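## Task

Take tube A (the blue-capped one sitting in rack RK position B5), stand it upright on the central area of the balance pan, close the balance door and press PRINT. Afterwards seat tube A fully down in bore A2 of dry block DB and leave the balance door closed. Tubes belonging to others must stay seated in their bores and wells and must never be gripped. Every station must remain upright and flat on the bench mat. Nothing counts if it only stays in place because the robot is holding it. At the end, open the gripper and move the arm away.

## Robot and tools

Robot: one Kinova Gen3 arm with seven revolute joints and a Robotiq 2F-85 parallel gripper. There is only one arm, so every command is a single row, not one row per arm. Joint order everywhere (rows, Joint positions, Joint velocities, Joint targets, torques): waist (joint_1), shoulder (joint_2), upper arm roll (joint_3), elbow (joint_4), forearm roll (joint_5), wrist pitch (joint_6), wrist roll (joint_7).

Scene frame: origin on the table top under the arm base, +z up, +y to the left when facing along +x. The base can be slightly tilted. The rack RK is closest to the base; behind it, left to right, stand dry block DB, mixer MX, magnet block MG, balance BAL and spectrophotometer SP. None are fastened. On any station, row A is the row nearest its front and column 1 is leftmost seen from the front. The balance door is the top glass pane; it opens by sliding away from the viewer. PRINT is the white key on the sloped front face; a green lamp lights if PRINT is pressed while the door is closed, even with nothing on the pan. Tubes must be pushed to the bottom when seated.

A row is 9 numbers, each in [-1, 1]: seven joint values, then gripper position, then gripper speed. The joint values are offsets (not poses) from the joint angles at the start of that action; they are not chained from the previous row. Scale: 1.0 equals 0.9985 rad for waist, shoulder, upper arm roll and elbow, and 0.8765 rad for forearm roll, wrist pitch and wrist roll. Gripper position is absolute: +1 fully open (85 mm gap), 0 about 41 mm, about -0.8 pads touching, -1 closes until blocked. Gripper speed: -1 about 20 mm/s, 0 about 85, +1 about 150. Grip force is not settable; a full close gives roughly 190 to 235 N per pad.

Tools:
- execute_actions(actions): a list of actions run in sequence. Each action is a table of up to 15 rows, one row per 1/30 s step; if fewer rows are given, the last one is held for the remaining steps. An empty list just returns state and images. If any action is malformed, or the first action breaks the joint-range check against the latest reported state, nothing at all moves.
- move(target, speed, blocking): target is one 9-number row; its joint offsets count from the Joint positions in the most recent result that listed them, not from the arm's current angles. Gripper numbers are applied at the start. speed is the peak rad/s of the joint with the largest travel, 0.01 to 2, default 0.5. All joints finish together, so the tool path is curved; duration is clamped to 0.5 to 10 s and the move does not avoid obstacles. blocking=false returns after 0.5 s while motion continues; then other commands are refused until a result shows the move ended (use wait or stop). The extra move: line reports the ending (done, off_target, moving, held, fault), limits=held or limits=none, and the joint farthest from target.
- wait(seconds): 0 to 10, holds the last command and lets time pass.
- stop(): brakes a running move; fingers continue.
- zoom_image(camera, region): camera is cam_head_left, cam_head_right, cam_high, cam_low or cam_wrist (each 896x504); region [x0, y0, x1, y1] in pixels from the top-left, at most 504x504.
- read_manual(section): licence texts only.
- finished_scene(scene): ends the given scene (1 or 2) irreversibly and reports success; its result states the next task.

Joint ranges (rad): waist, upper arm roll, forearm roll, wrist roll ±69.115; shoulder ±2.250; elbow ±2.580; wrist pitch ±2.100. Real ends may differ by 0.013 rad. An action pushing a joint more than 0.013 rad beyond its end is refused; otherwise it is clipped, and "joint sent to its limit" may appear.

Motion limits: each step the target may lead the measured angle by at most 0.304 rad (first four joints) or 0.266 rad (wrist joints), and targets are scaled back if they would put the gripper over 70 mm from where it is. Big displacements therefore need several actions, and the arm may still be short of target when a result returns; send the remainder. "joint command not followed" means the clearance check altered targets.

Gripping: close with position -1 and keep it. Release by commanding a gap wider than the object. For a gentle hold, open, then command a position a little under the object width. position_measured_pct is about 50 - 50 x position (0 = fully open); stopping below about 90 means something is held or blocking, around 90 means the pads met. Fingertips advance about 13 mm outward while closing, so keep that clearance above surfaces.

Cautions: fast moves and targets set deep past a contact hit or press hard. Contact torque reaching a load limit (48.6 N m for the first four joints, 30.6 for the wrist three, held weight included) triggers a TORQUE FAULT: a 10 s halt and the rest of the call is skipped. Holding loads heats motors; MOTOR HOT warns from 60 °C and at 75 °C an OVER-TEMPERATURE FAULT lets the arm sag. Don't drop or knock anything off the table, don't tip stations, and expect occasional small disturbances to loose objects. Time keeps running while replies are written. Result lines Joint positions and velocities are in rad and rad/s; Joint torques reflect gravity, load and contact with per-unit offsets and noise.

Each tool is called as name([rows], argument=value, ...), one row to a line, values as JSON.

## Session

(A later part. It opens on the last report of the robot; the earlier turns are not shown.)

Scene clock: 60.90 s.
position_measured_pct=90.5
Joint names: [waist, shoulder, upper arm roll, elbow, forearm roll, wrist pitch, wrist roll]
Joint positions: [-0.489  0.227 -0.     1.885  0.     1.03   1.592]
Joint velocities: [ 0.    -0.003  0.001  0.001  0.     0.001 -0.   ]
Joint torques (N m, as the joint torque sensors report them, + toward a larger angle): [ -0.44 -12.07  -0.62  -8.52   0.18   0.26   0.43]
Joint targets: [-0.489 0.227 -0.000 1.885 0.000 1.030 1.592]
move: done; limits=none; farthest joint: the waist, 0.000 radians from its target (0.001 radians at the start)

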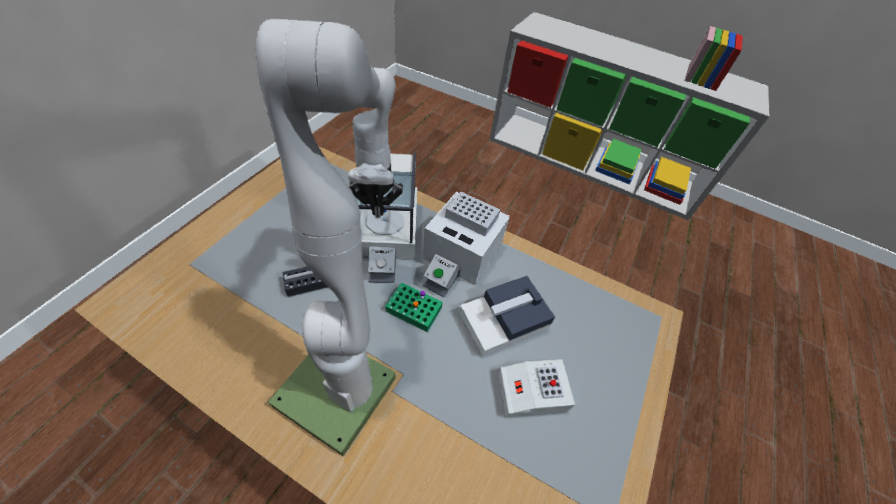

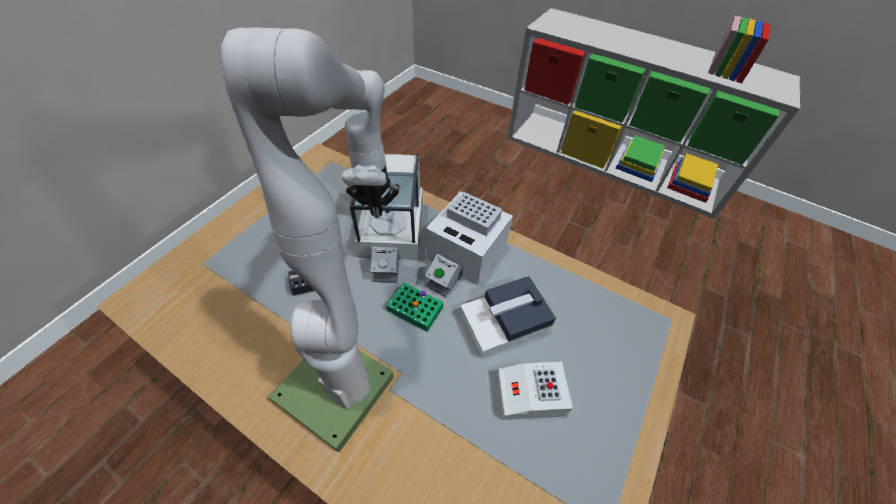

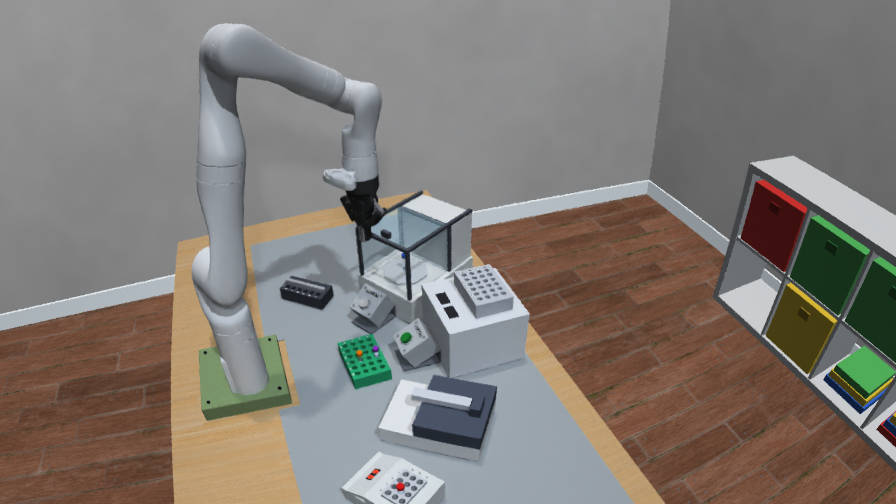

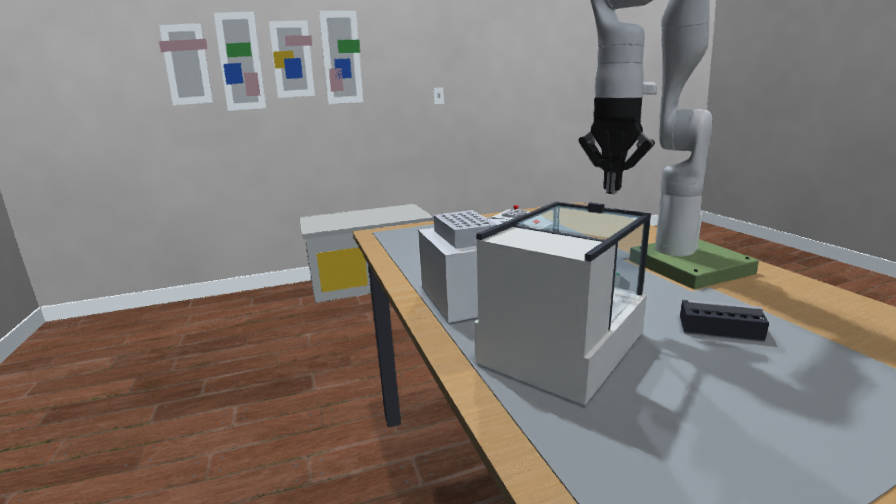

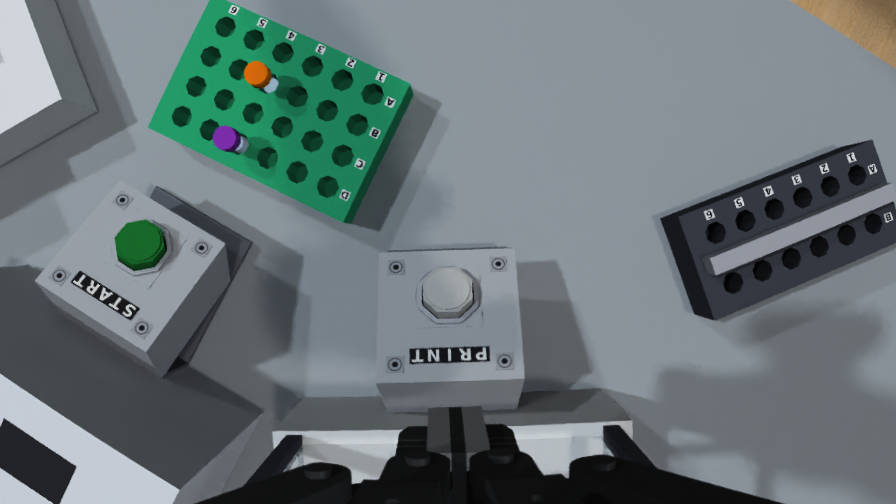

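move(target=[0,0.2325,0,0.3256,0,-0.6362,0,-0.85,0.3], speed=0.7)

zoom_image(camera="cam_high", region=[320, 240, 420, 340])

Scene clock: 62.90 s.
position_measured_pct=90.5
Joint names: [waist, shoulder, upper arm roll, elbow, forearm roll, wrist pitch, wrist roll]
Joint positions: [-0.489  0.459 -0.     2.21   0.     0.473  1.592]
Joint velocities: [-0.001  0.003  0.     0.     0.    -0.002 -0.   ]
Joint torques (N m, as the joint torque sensors report them, + toward a larger angle): [ -0.08 -13.55  -0.68  -4.86   0.1    0.43   0.75]
Joint targets: [-0.489 0.459 -0.000 2.210 0.000 0.473 1.592]
move: done; limits=none; farthest joint: the waist, 0.000 radians from its target (0.000 radians at the start)

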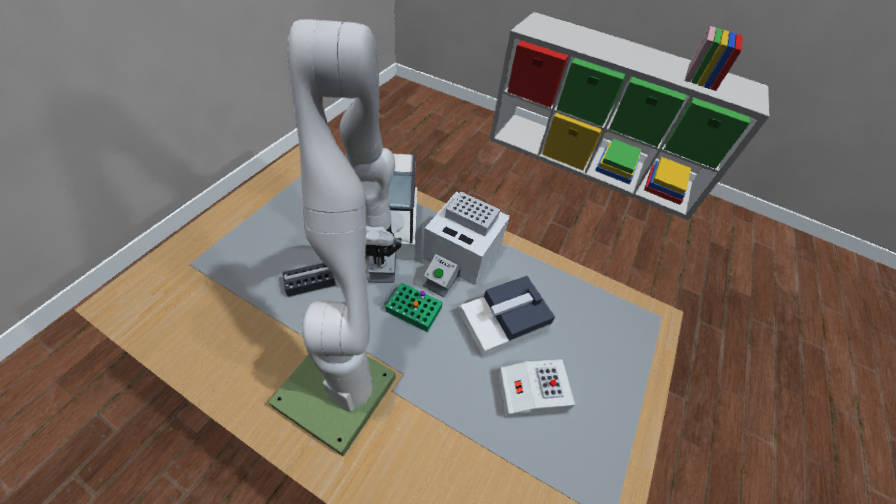

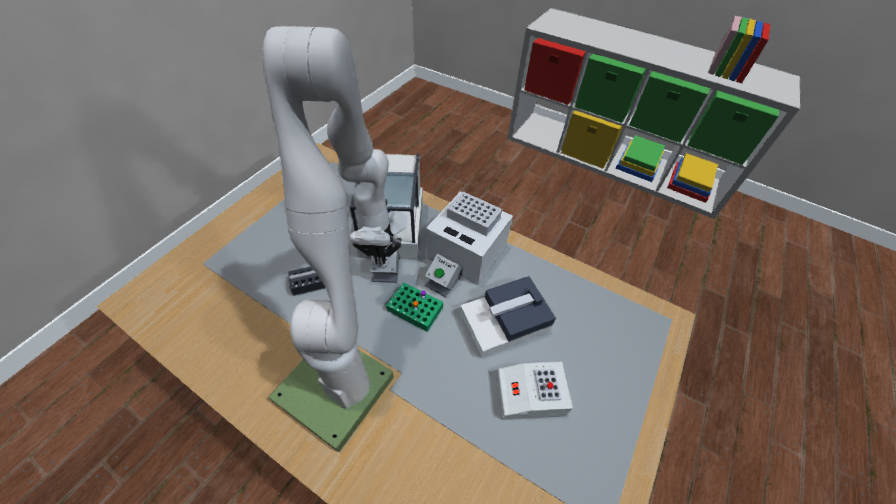

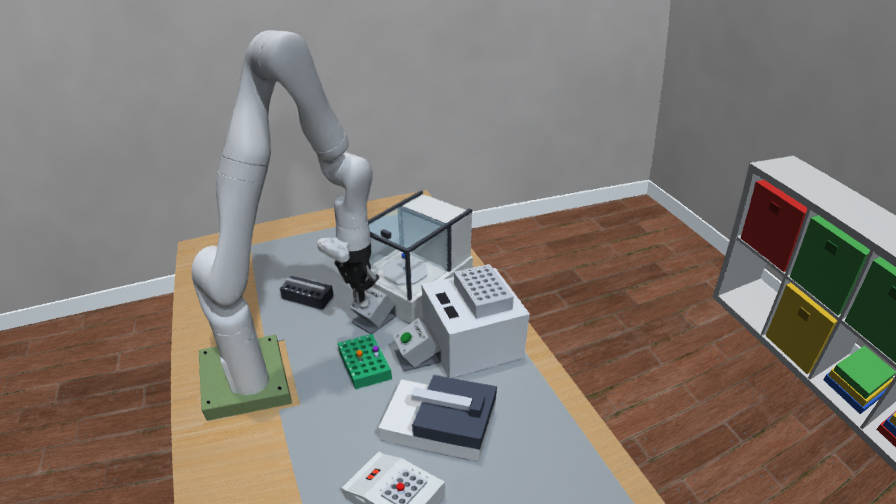

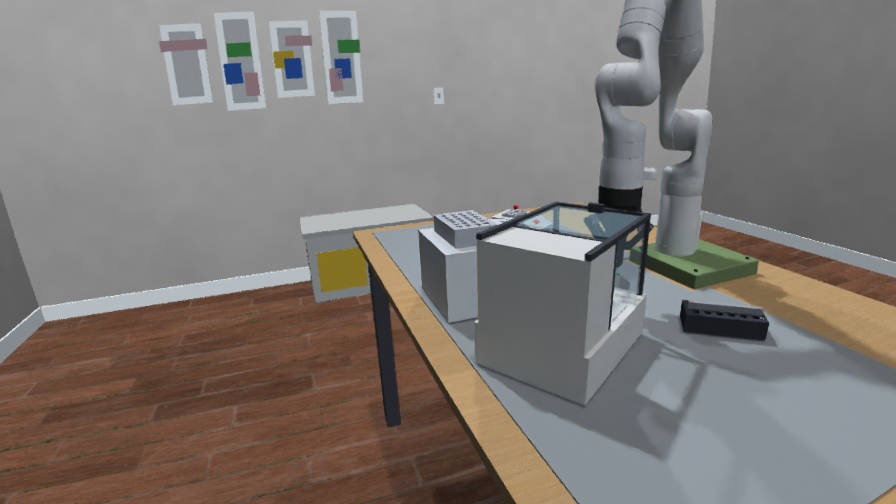

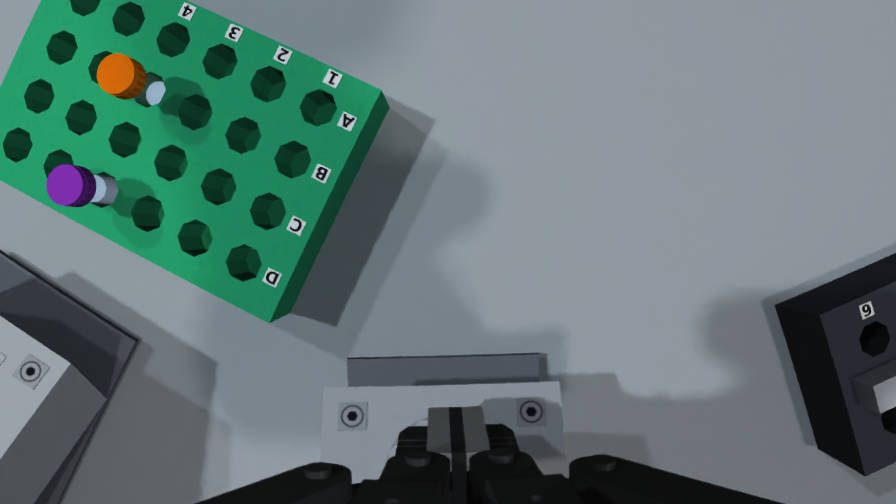

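Region (320, 240, 420, 340) of cam_high's 896x504 image, scaled by 5.040, with more detail than that image has.

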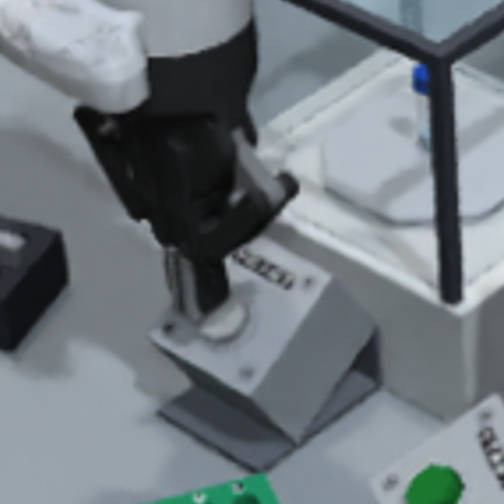

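move(target=[0.01,0.037,0,0.0127,0,-0.0567,0.011,-0.85,0.3], speed=0.05)

zoom_image(camera="cam_low", region=[540, 180, 680, 260])

Scene clock: 64.43 s.
position_measured_pct=90.5
Joint names: [waist, shoulder, upper arm roll, elbow, forearm roll, wrist pitch, wrist roll]
Joint positions: [-0.48   0.493 -0.001  2.222 -0.     0.424  1.601]
Joint velocities: [ 0.001  0.001 -0.    -0.    -0.    -0.001  0.   ]
Joint torques (N m, as the joint torque sensors report them, + toward a larger angle): [  0.17 -10.84   0.17  -4.3    0.12  -0.1    0.63]
Joint targets: [-0.479 0.496 -0.000 2.222 0.000 0.423 1.601]
move: done; limits=none; farthest joint: the shoulder, 0.003 radians from its target (0.037 radians at the start)

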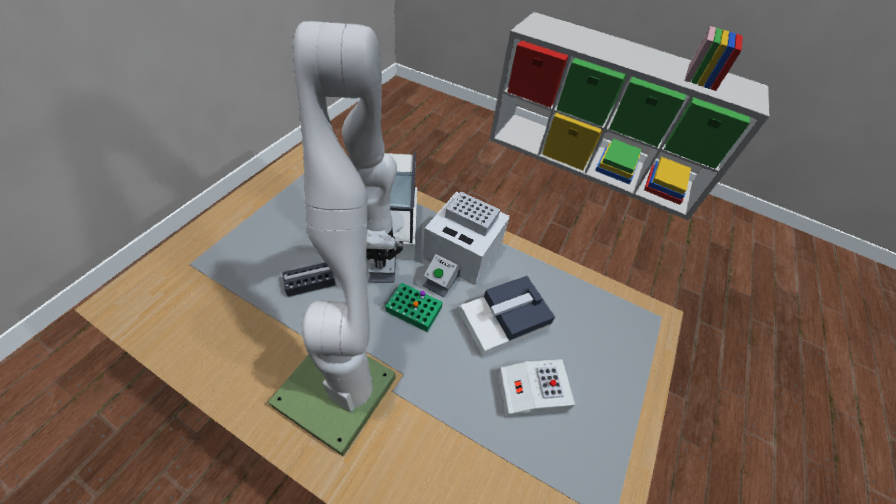

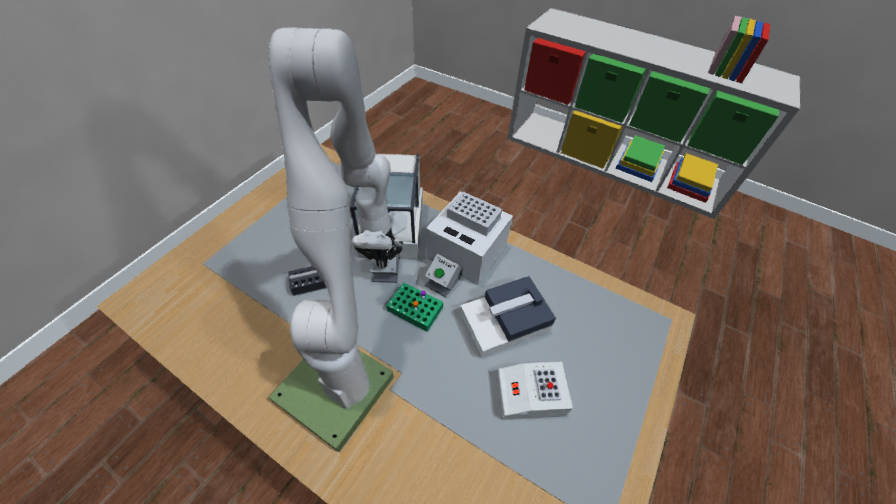

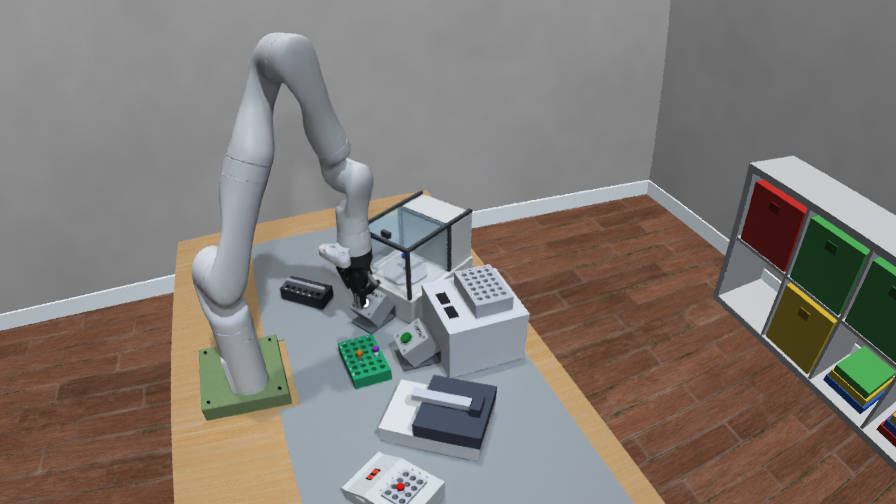

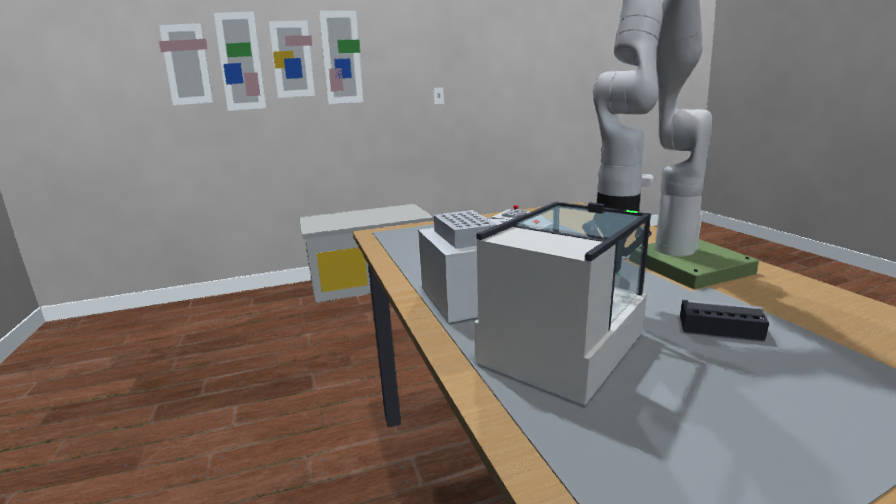

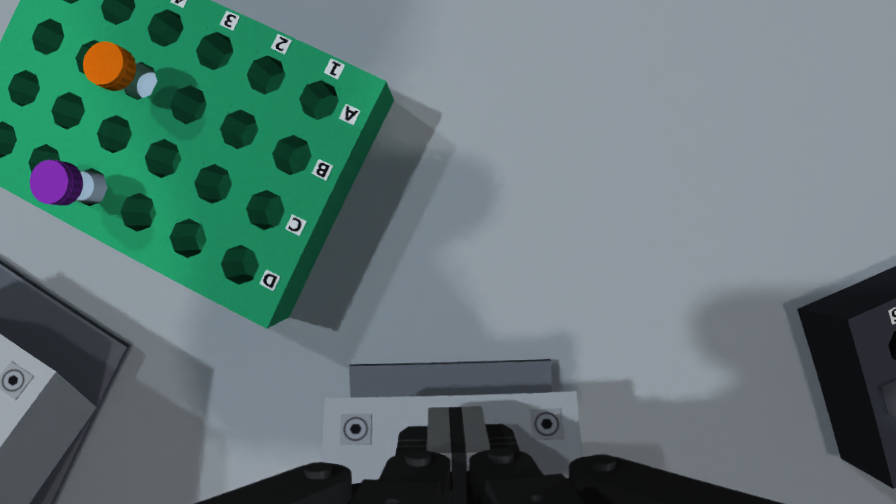

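Region (540, 180, 680, 260) of cam_low's 896x504 image, scaled by 3.600, with more detail than that image has; it fills the top 288 rows of this view, and the rest is white.

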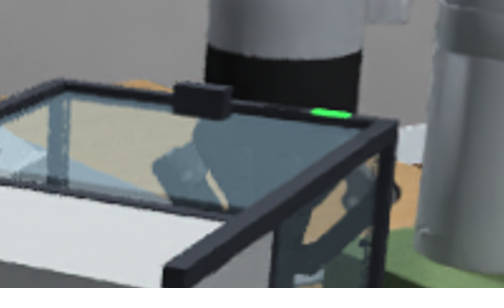

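move(target=[-0.005,-0.2758,0.001,-0.2955,0,0.6539,-0.002,-0.85,0.3], speed=0.75)

move(target=[-0.001,0.1186,0,-0.1501,0,0.0364,0,-0.85,0.3], speed=0.35)

Scene clock: 66.33 s.
position_measured_pct=90.5
Joint names: [waist, shoulder, upper arm roll, elbow, forearm roll, wrist pitch, wrist roll]
Joint positions: [-0.485  0.217  0.     1.927 -0.     0.997  1.6  ]
Joint velocities: [ 0.001 -0.002 -0.     0.    -0.001  0.     0.   ]
Joint torques (N m, as the joint torque sensors report them, + toward a larger angle): [ -0.37 -11.86  -0.43  -8.21   0.44   0.48   0.35]
Joint targets: [-0.485 0.217 0.000 1.927 -0.000 0.997 1.600]
move: done; limits=none; farthest joint: the waist, 0.000 radians from its target (0.005 radians at the start)

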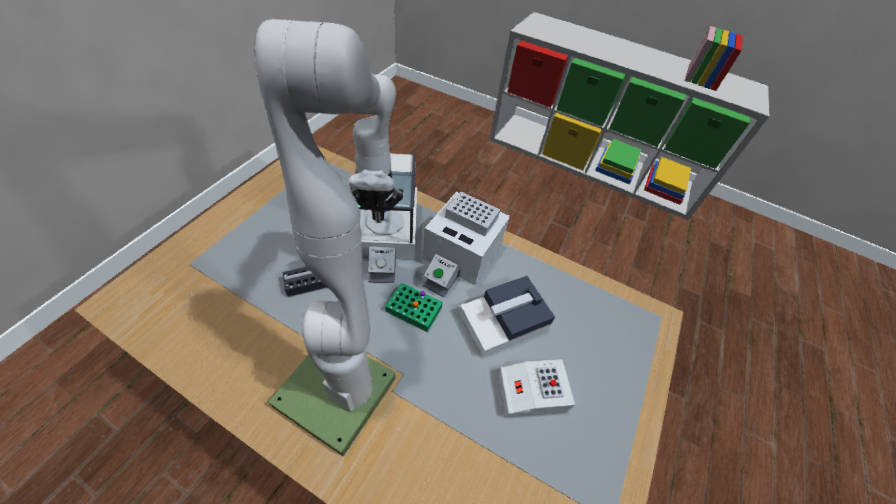

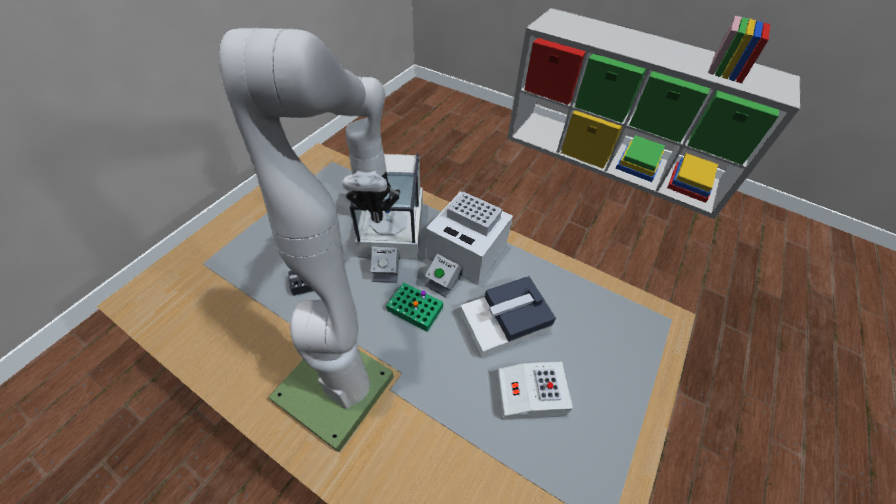

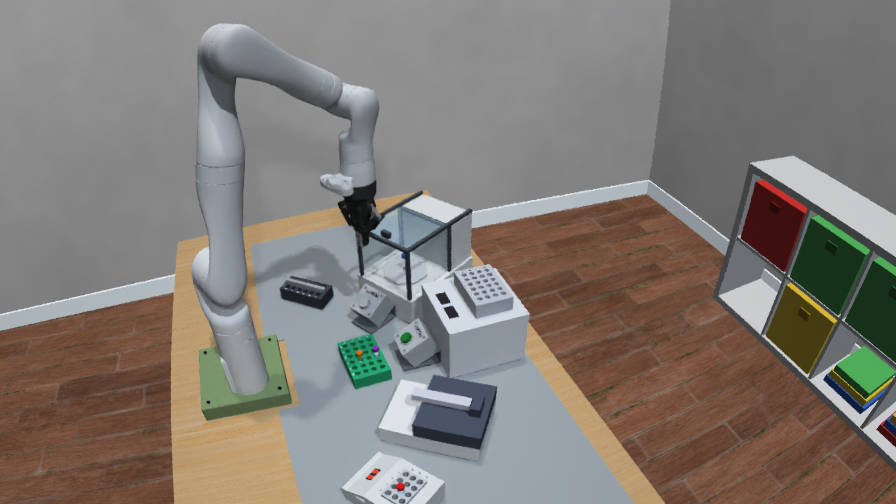

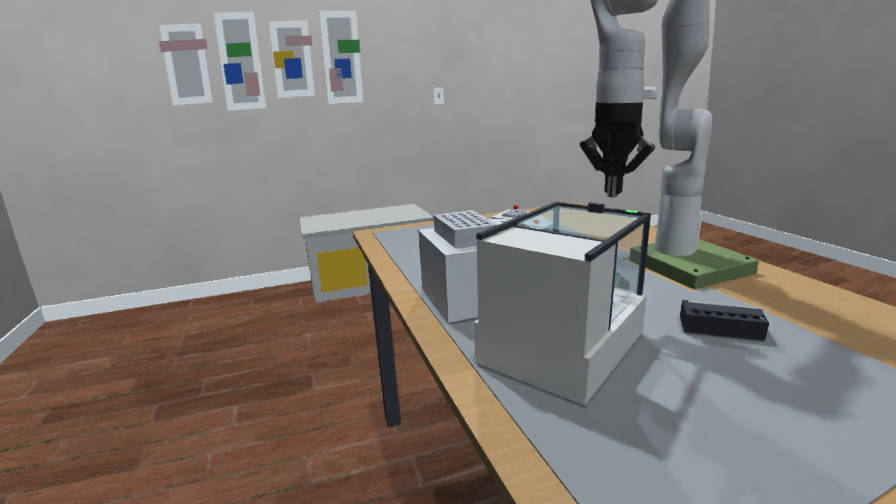

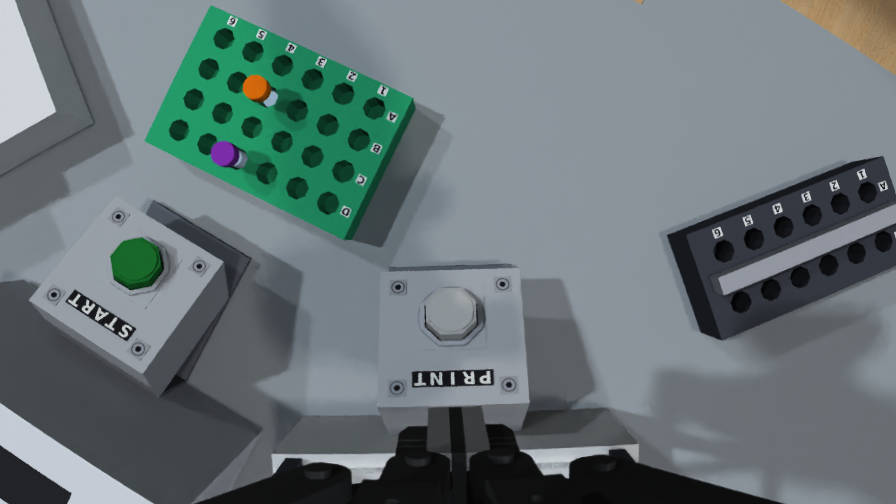

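Scene clock: 67.20 s.
position_measured_pct=90.5
Joint names: [waist, shoulder, upper arm roll, elbow, forearm roll, wrist pitch, wrist roll]
Joint positions: [-0.486  0.335  0.     1.777 -0.     1.029  1.6  ]
Joint velocities: [-0.     0.004 -0.001  0.    -0.     0.     0.   ]
Joint torques (N m, as the joint torque sensors report them, + toward a larger angle): [ -0.19 -14.01  -0.38  -8.22   0.03   0.16   0.41]
Joint targets: [-0.486 0.336 0.000 1.777 -0.000 1.029 1.600]
move: done; limits=none; farthest joint: the waist, 0.000 radians from its target (0.001 radians at the start)

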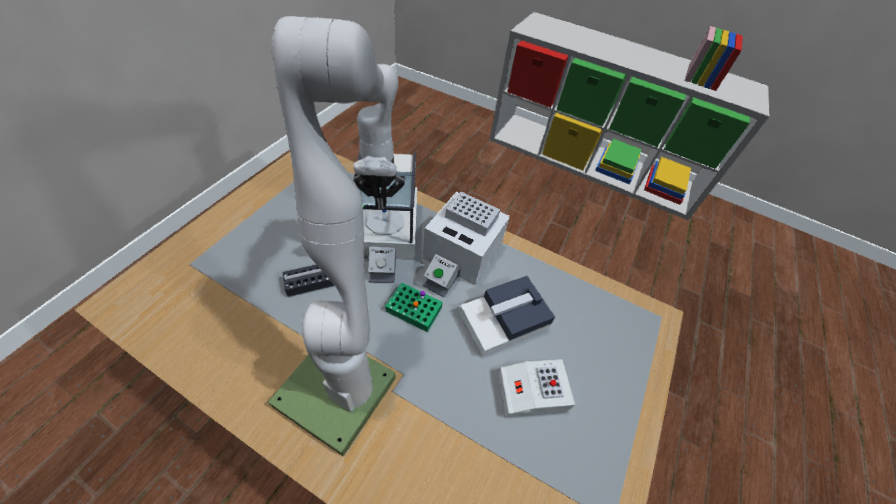

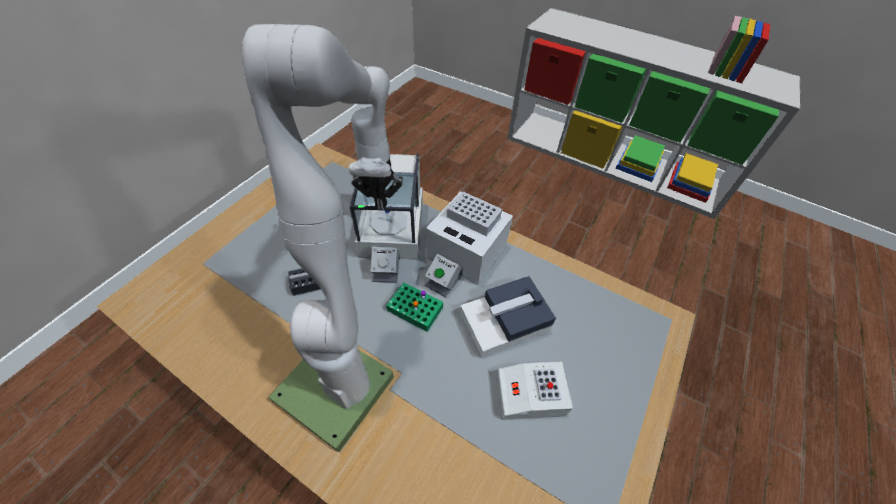

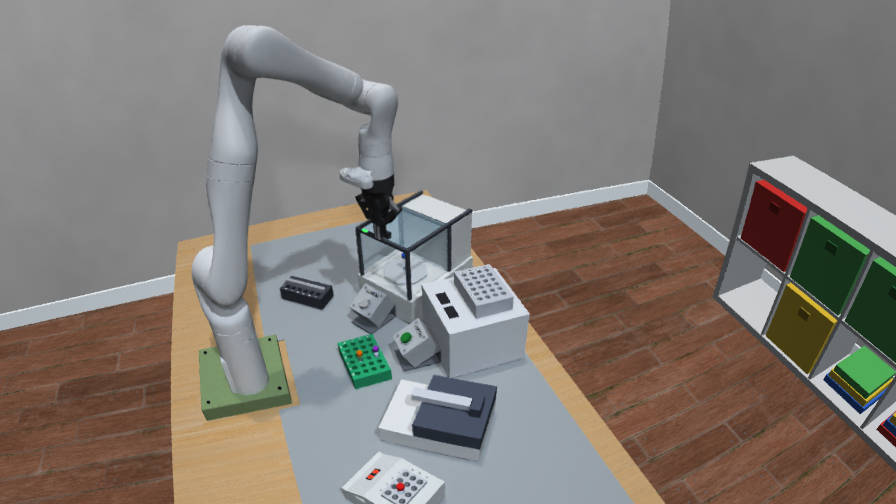

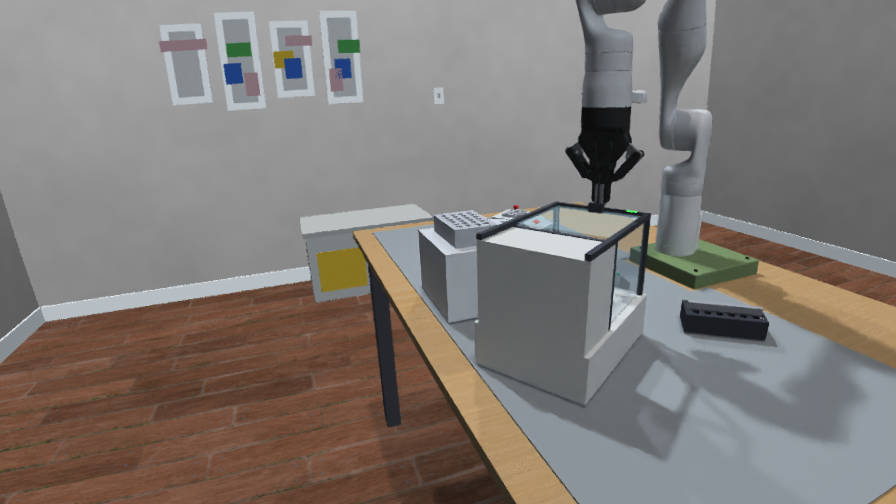

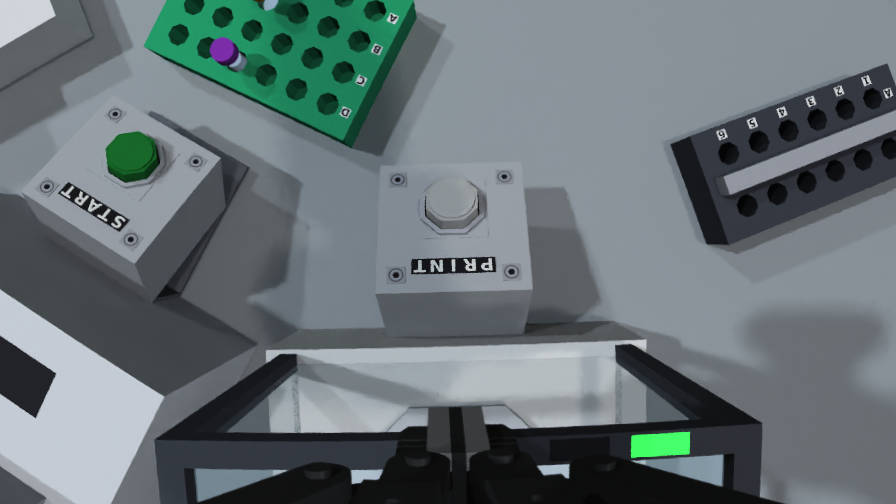

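move(target=[-0.003,0.129,0,-0.2023,0,0.0833,-0.009,-0.85,0.3], speed=0.25)

move(target=[-0.004,0.1275,0,-0.2283,0,0.115,-0.002,-0.85,0.3], speed=0.28)

Scene clock: 68.73 s.
position_measured_pct=90.5
Joint names: [waist, shoulder, upper arm roll, elbow, forearm roll, wrist pitch, wrist roll]
Joint positions: [-0.489  0.464  0.     1.576 -0.     1.103  1.592]
Joint velocities: [ 0.     0.005  0.    -0.002 -0.001 -0.001  0.   ]
Joint torques (N m, as the joint torque sensors report them, + toward a larger angle): [ -0.04 -16.73  -0.36  -9.43   0.06   0.04   0.4 ]
Joint targets: [-0.489 0.464 0.000 1.575 -0.000 1.102 1.592]
move: done; limits=none; farthest joint: the elbow, 0.001 radians from its target (0.202 radians at the start)

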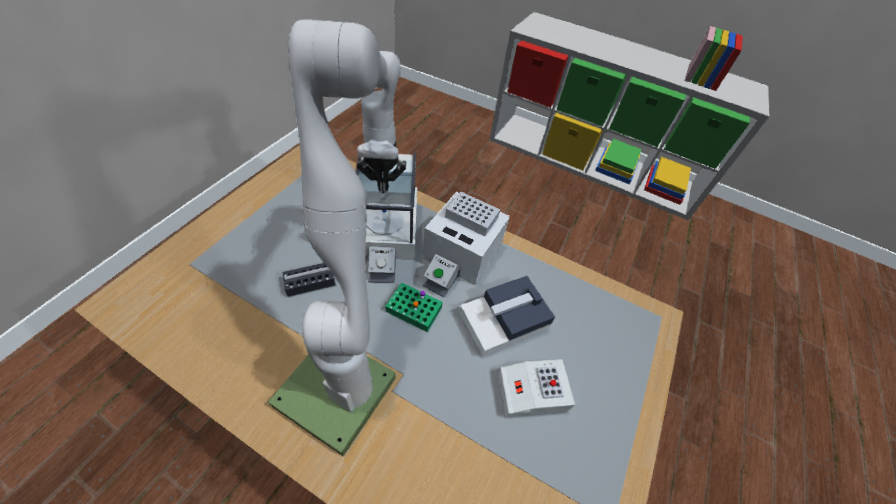

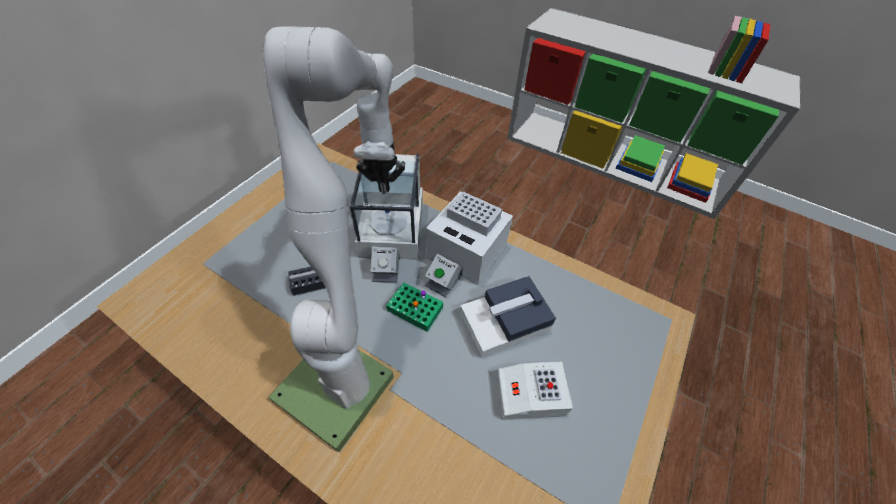

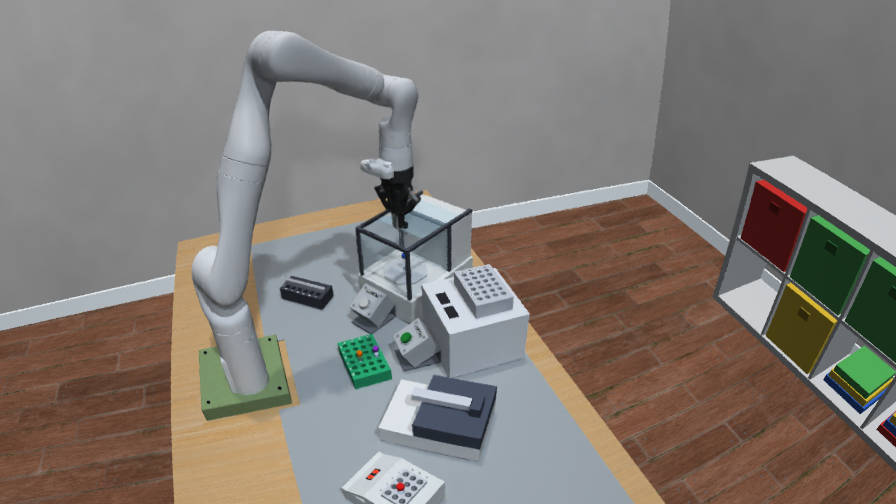

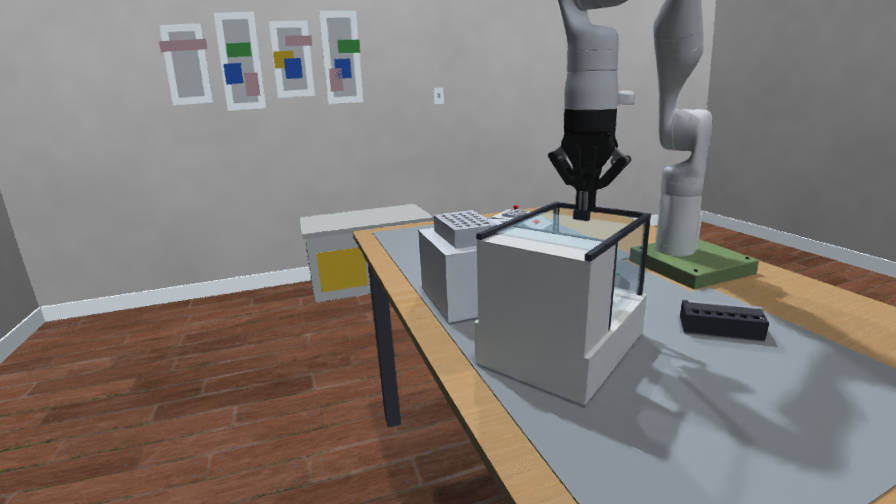

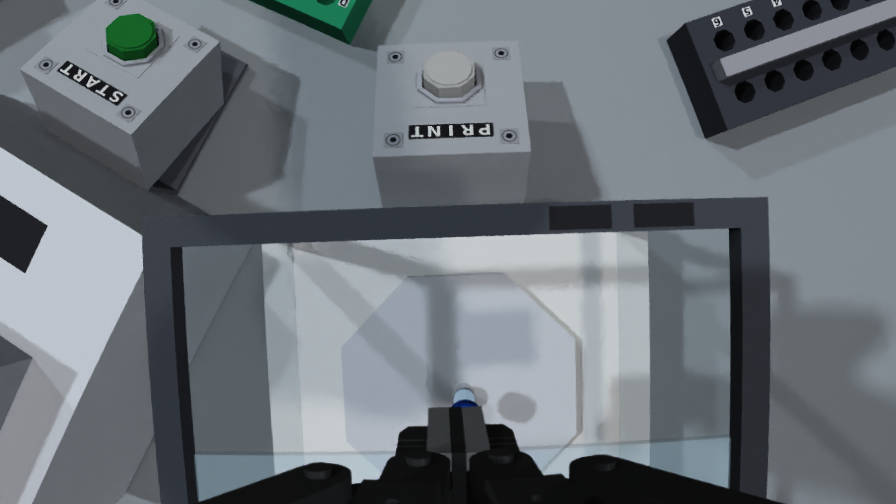

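Scene clock: 69.93 s.
position_measured_pct=90.5
Joint names: [waist, shoulder, upper arm roll, elbow, forearm roll, wrist pitch, wrist roll]
Joint positions: [-0.493  0.591  0.     1.348 -0.     1.204  1.59 ]
Joint velocities: [ 0.001  0.002  0.    -0.001  0.001  0.001  0.   ]
Joint torques (N m, as the joint torque sensors report them, + toward a larger angle): [ -0.5  -19.4   -0.68  -9.77   0.34   0.2    0.22]
Joint targets: [-0.493 0.591 0.000 1.348 -0.000 1.203 1.590]
move: done; limits=none; farthest joint: the shoulder, 0.001 radians from its target (0.128 radians at the start)

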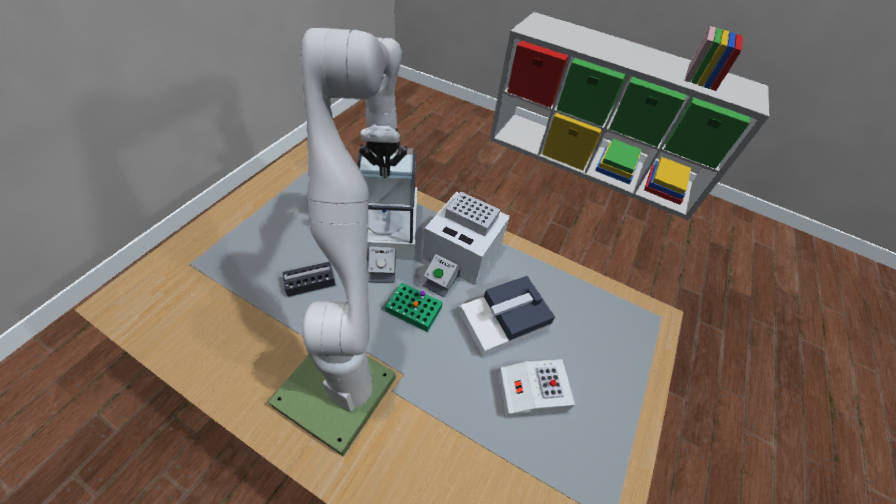

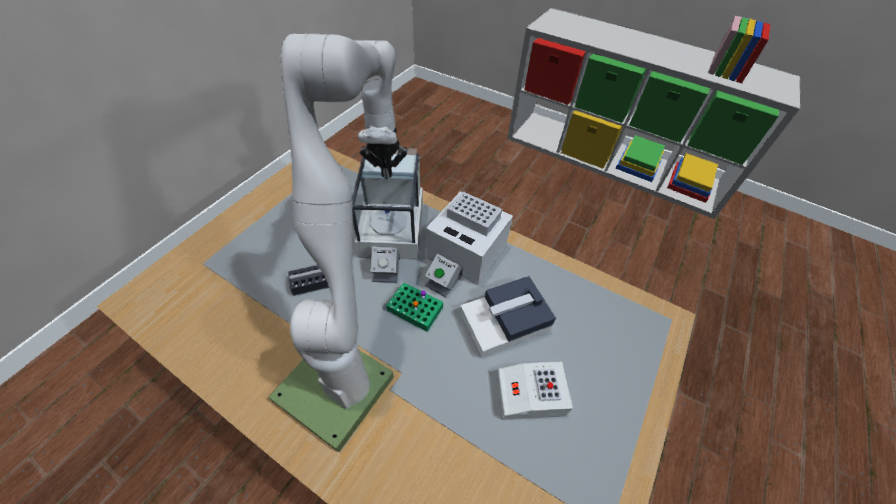

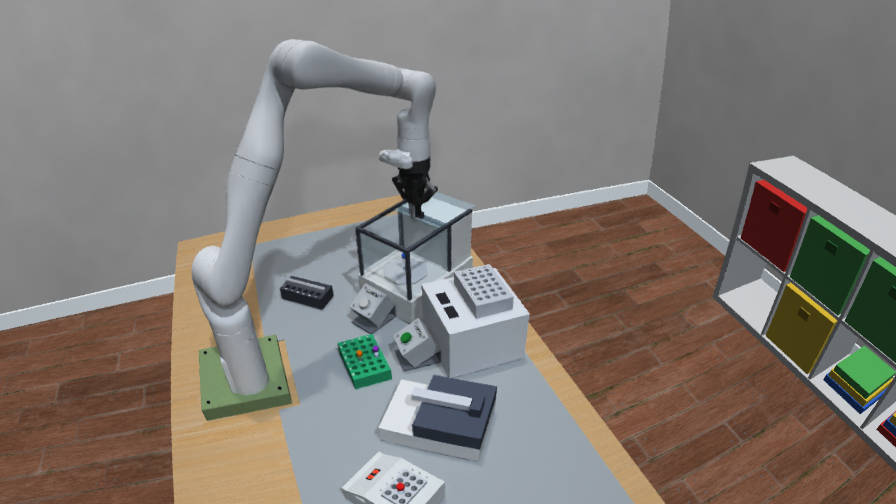

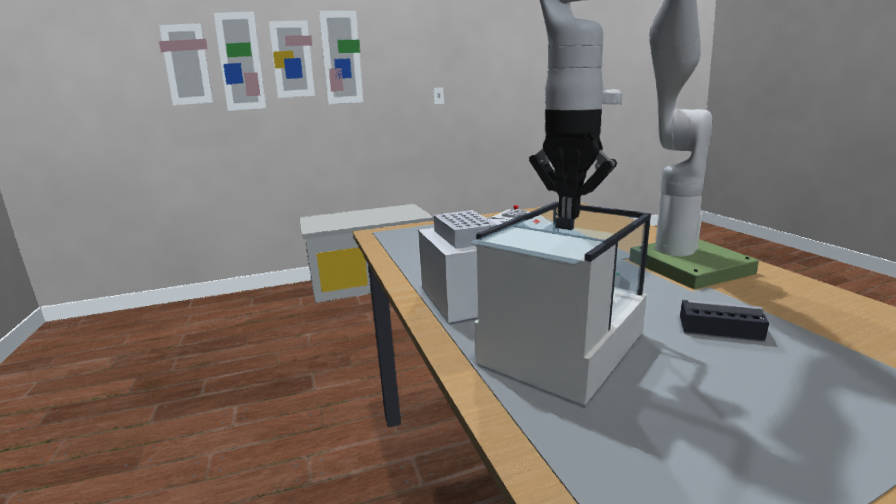

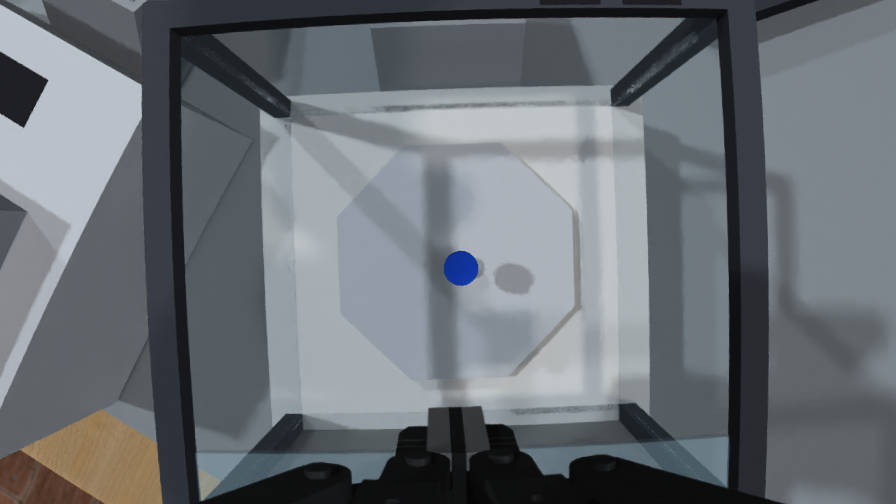

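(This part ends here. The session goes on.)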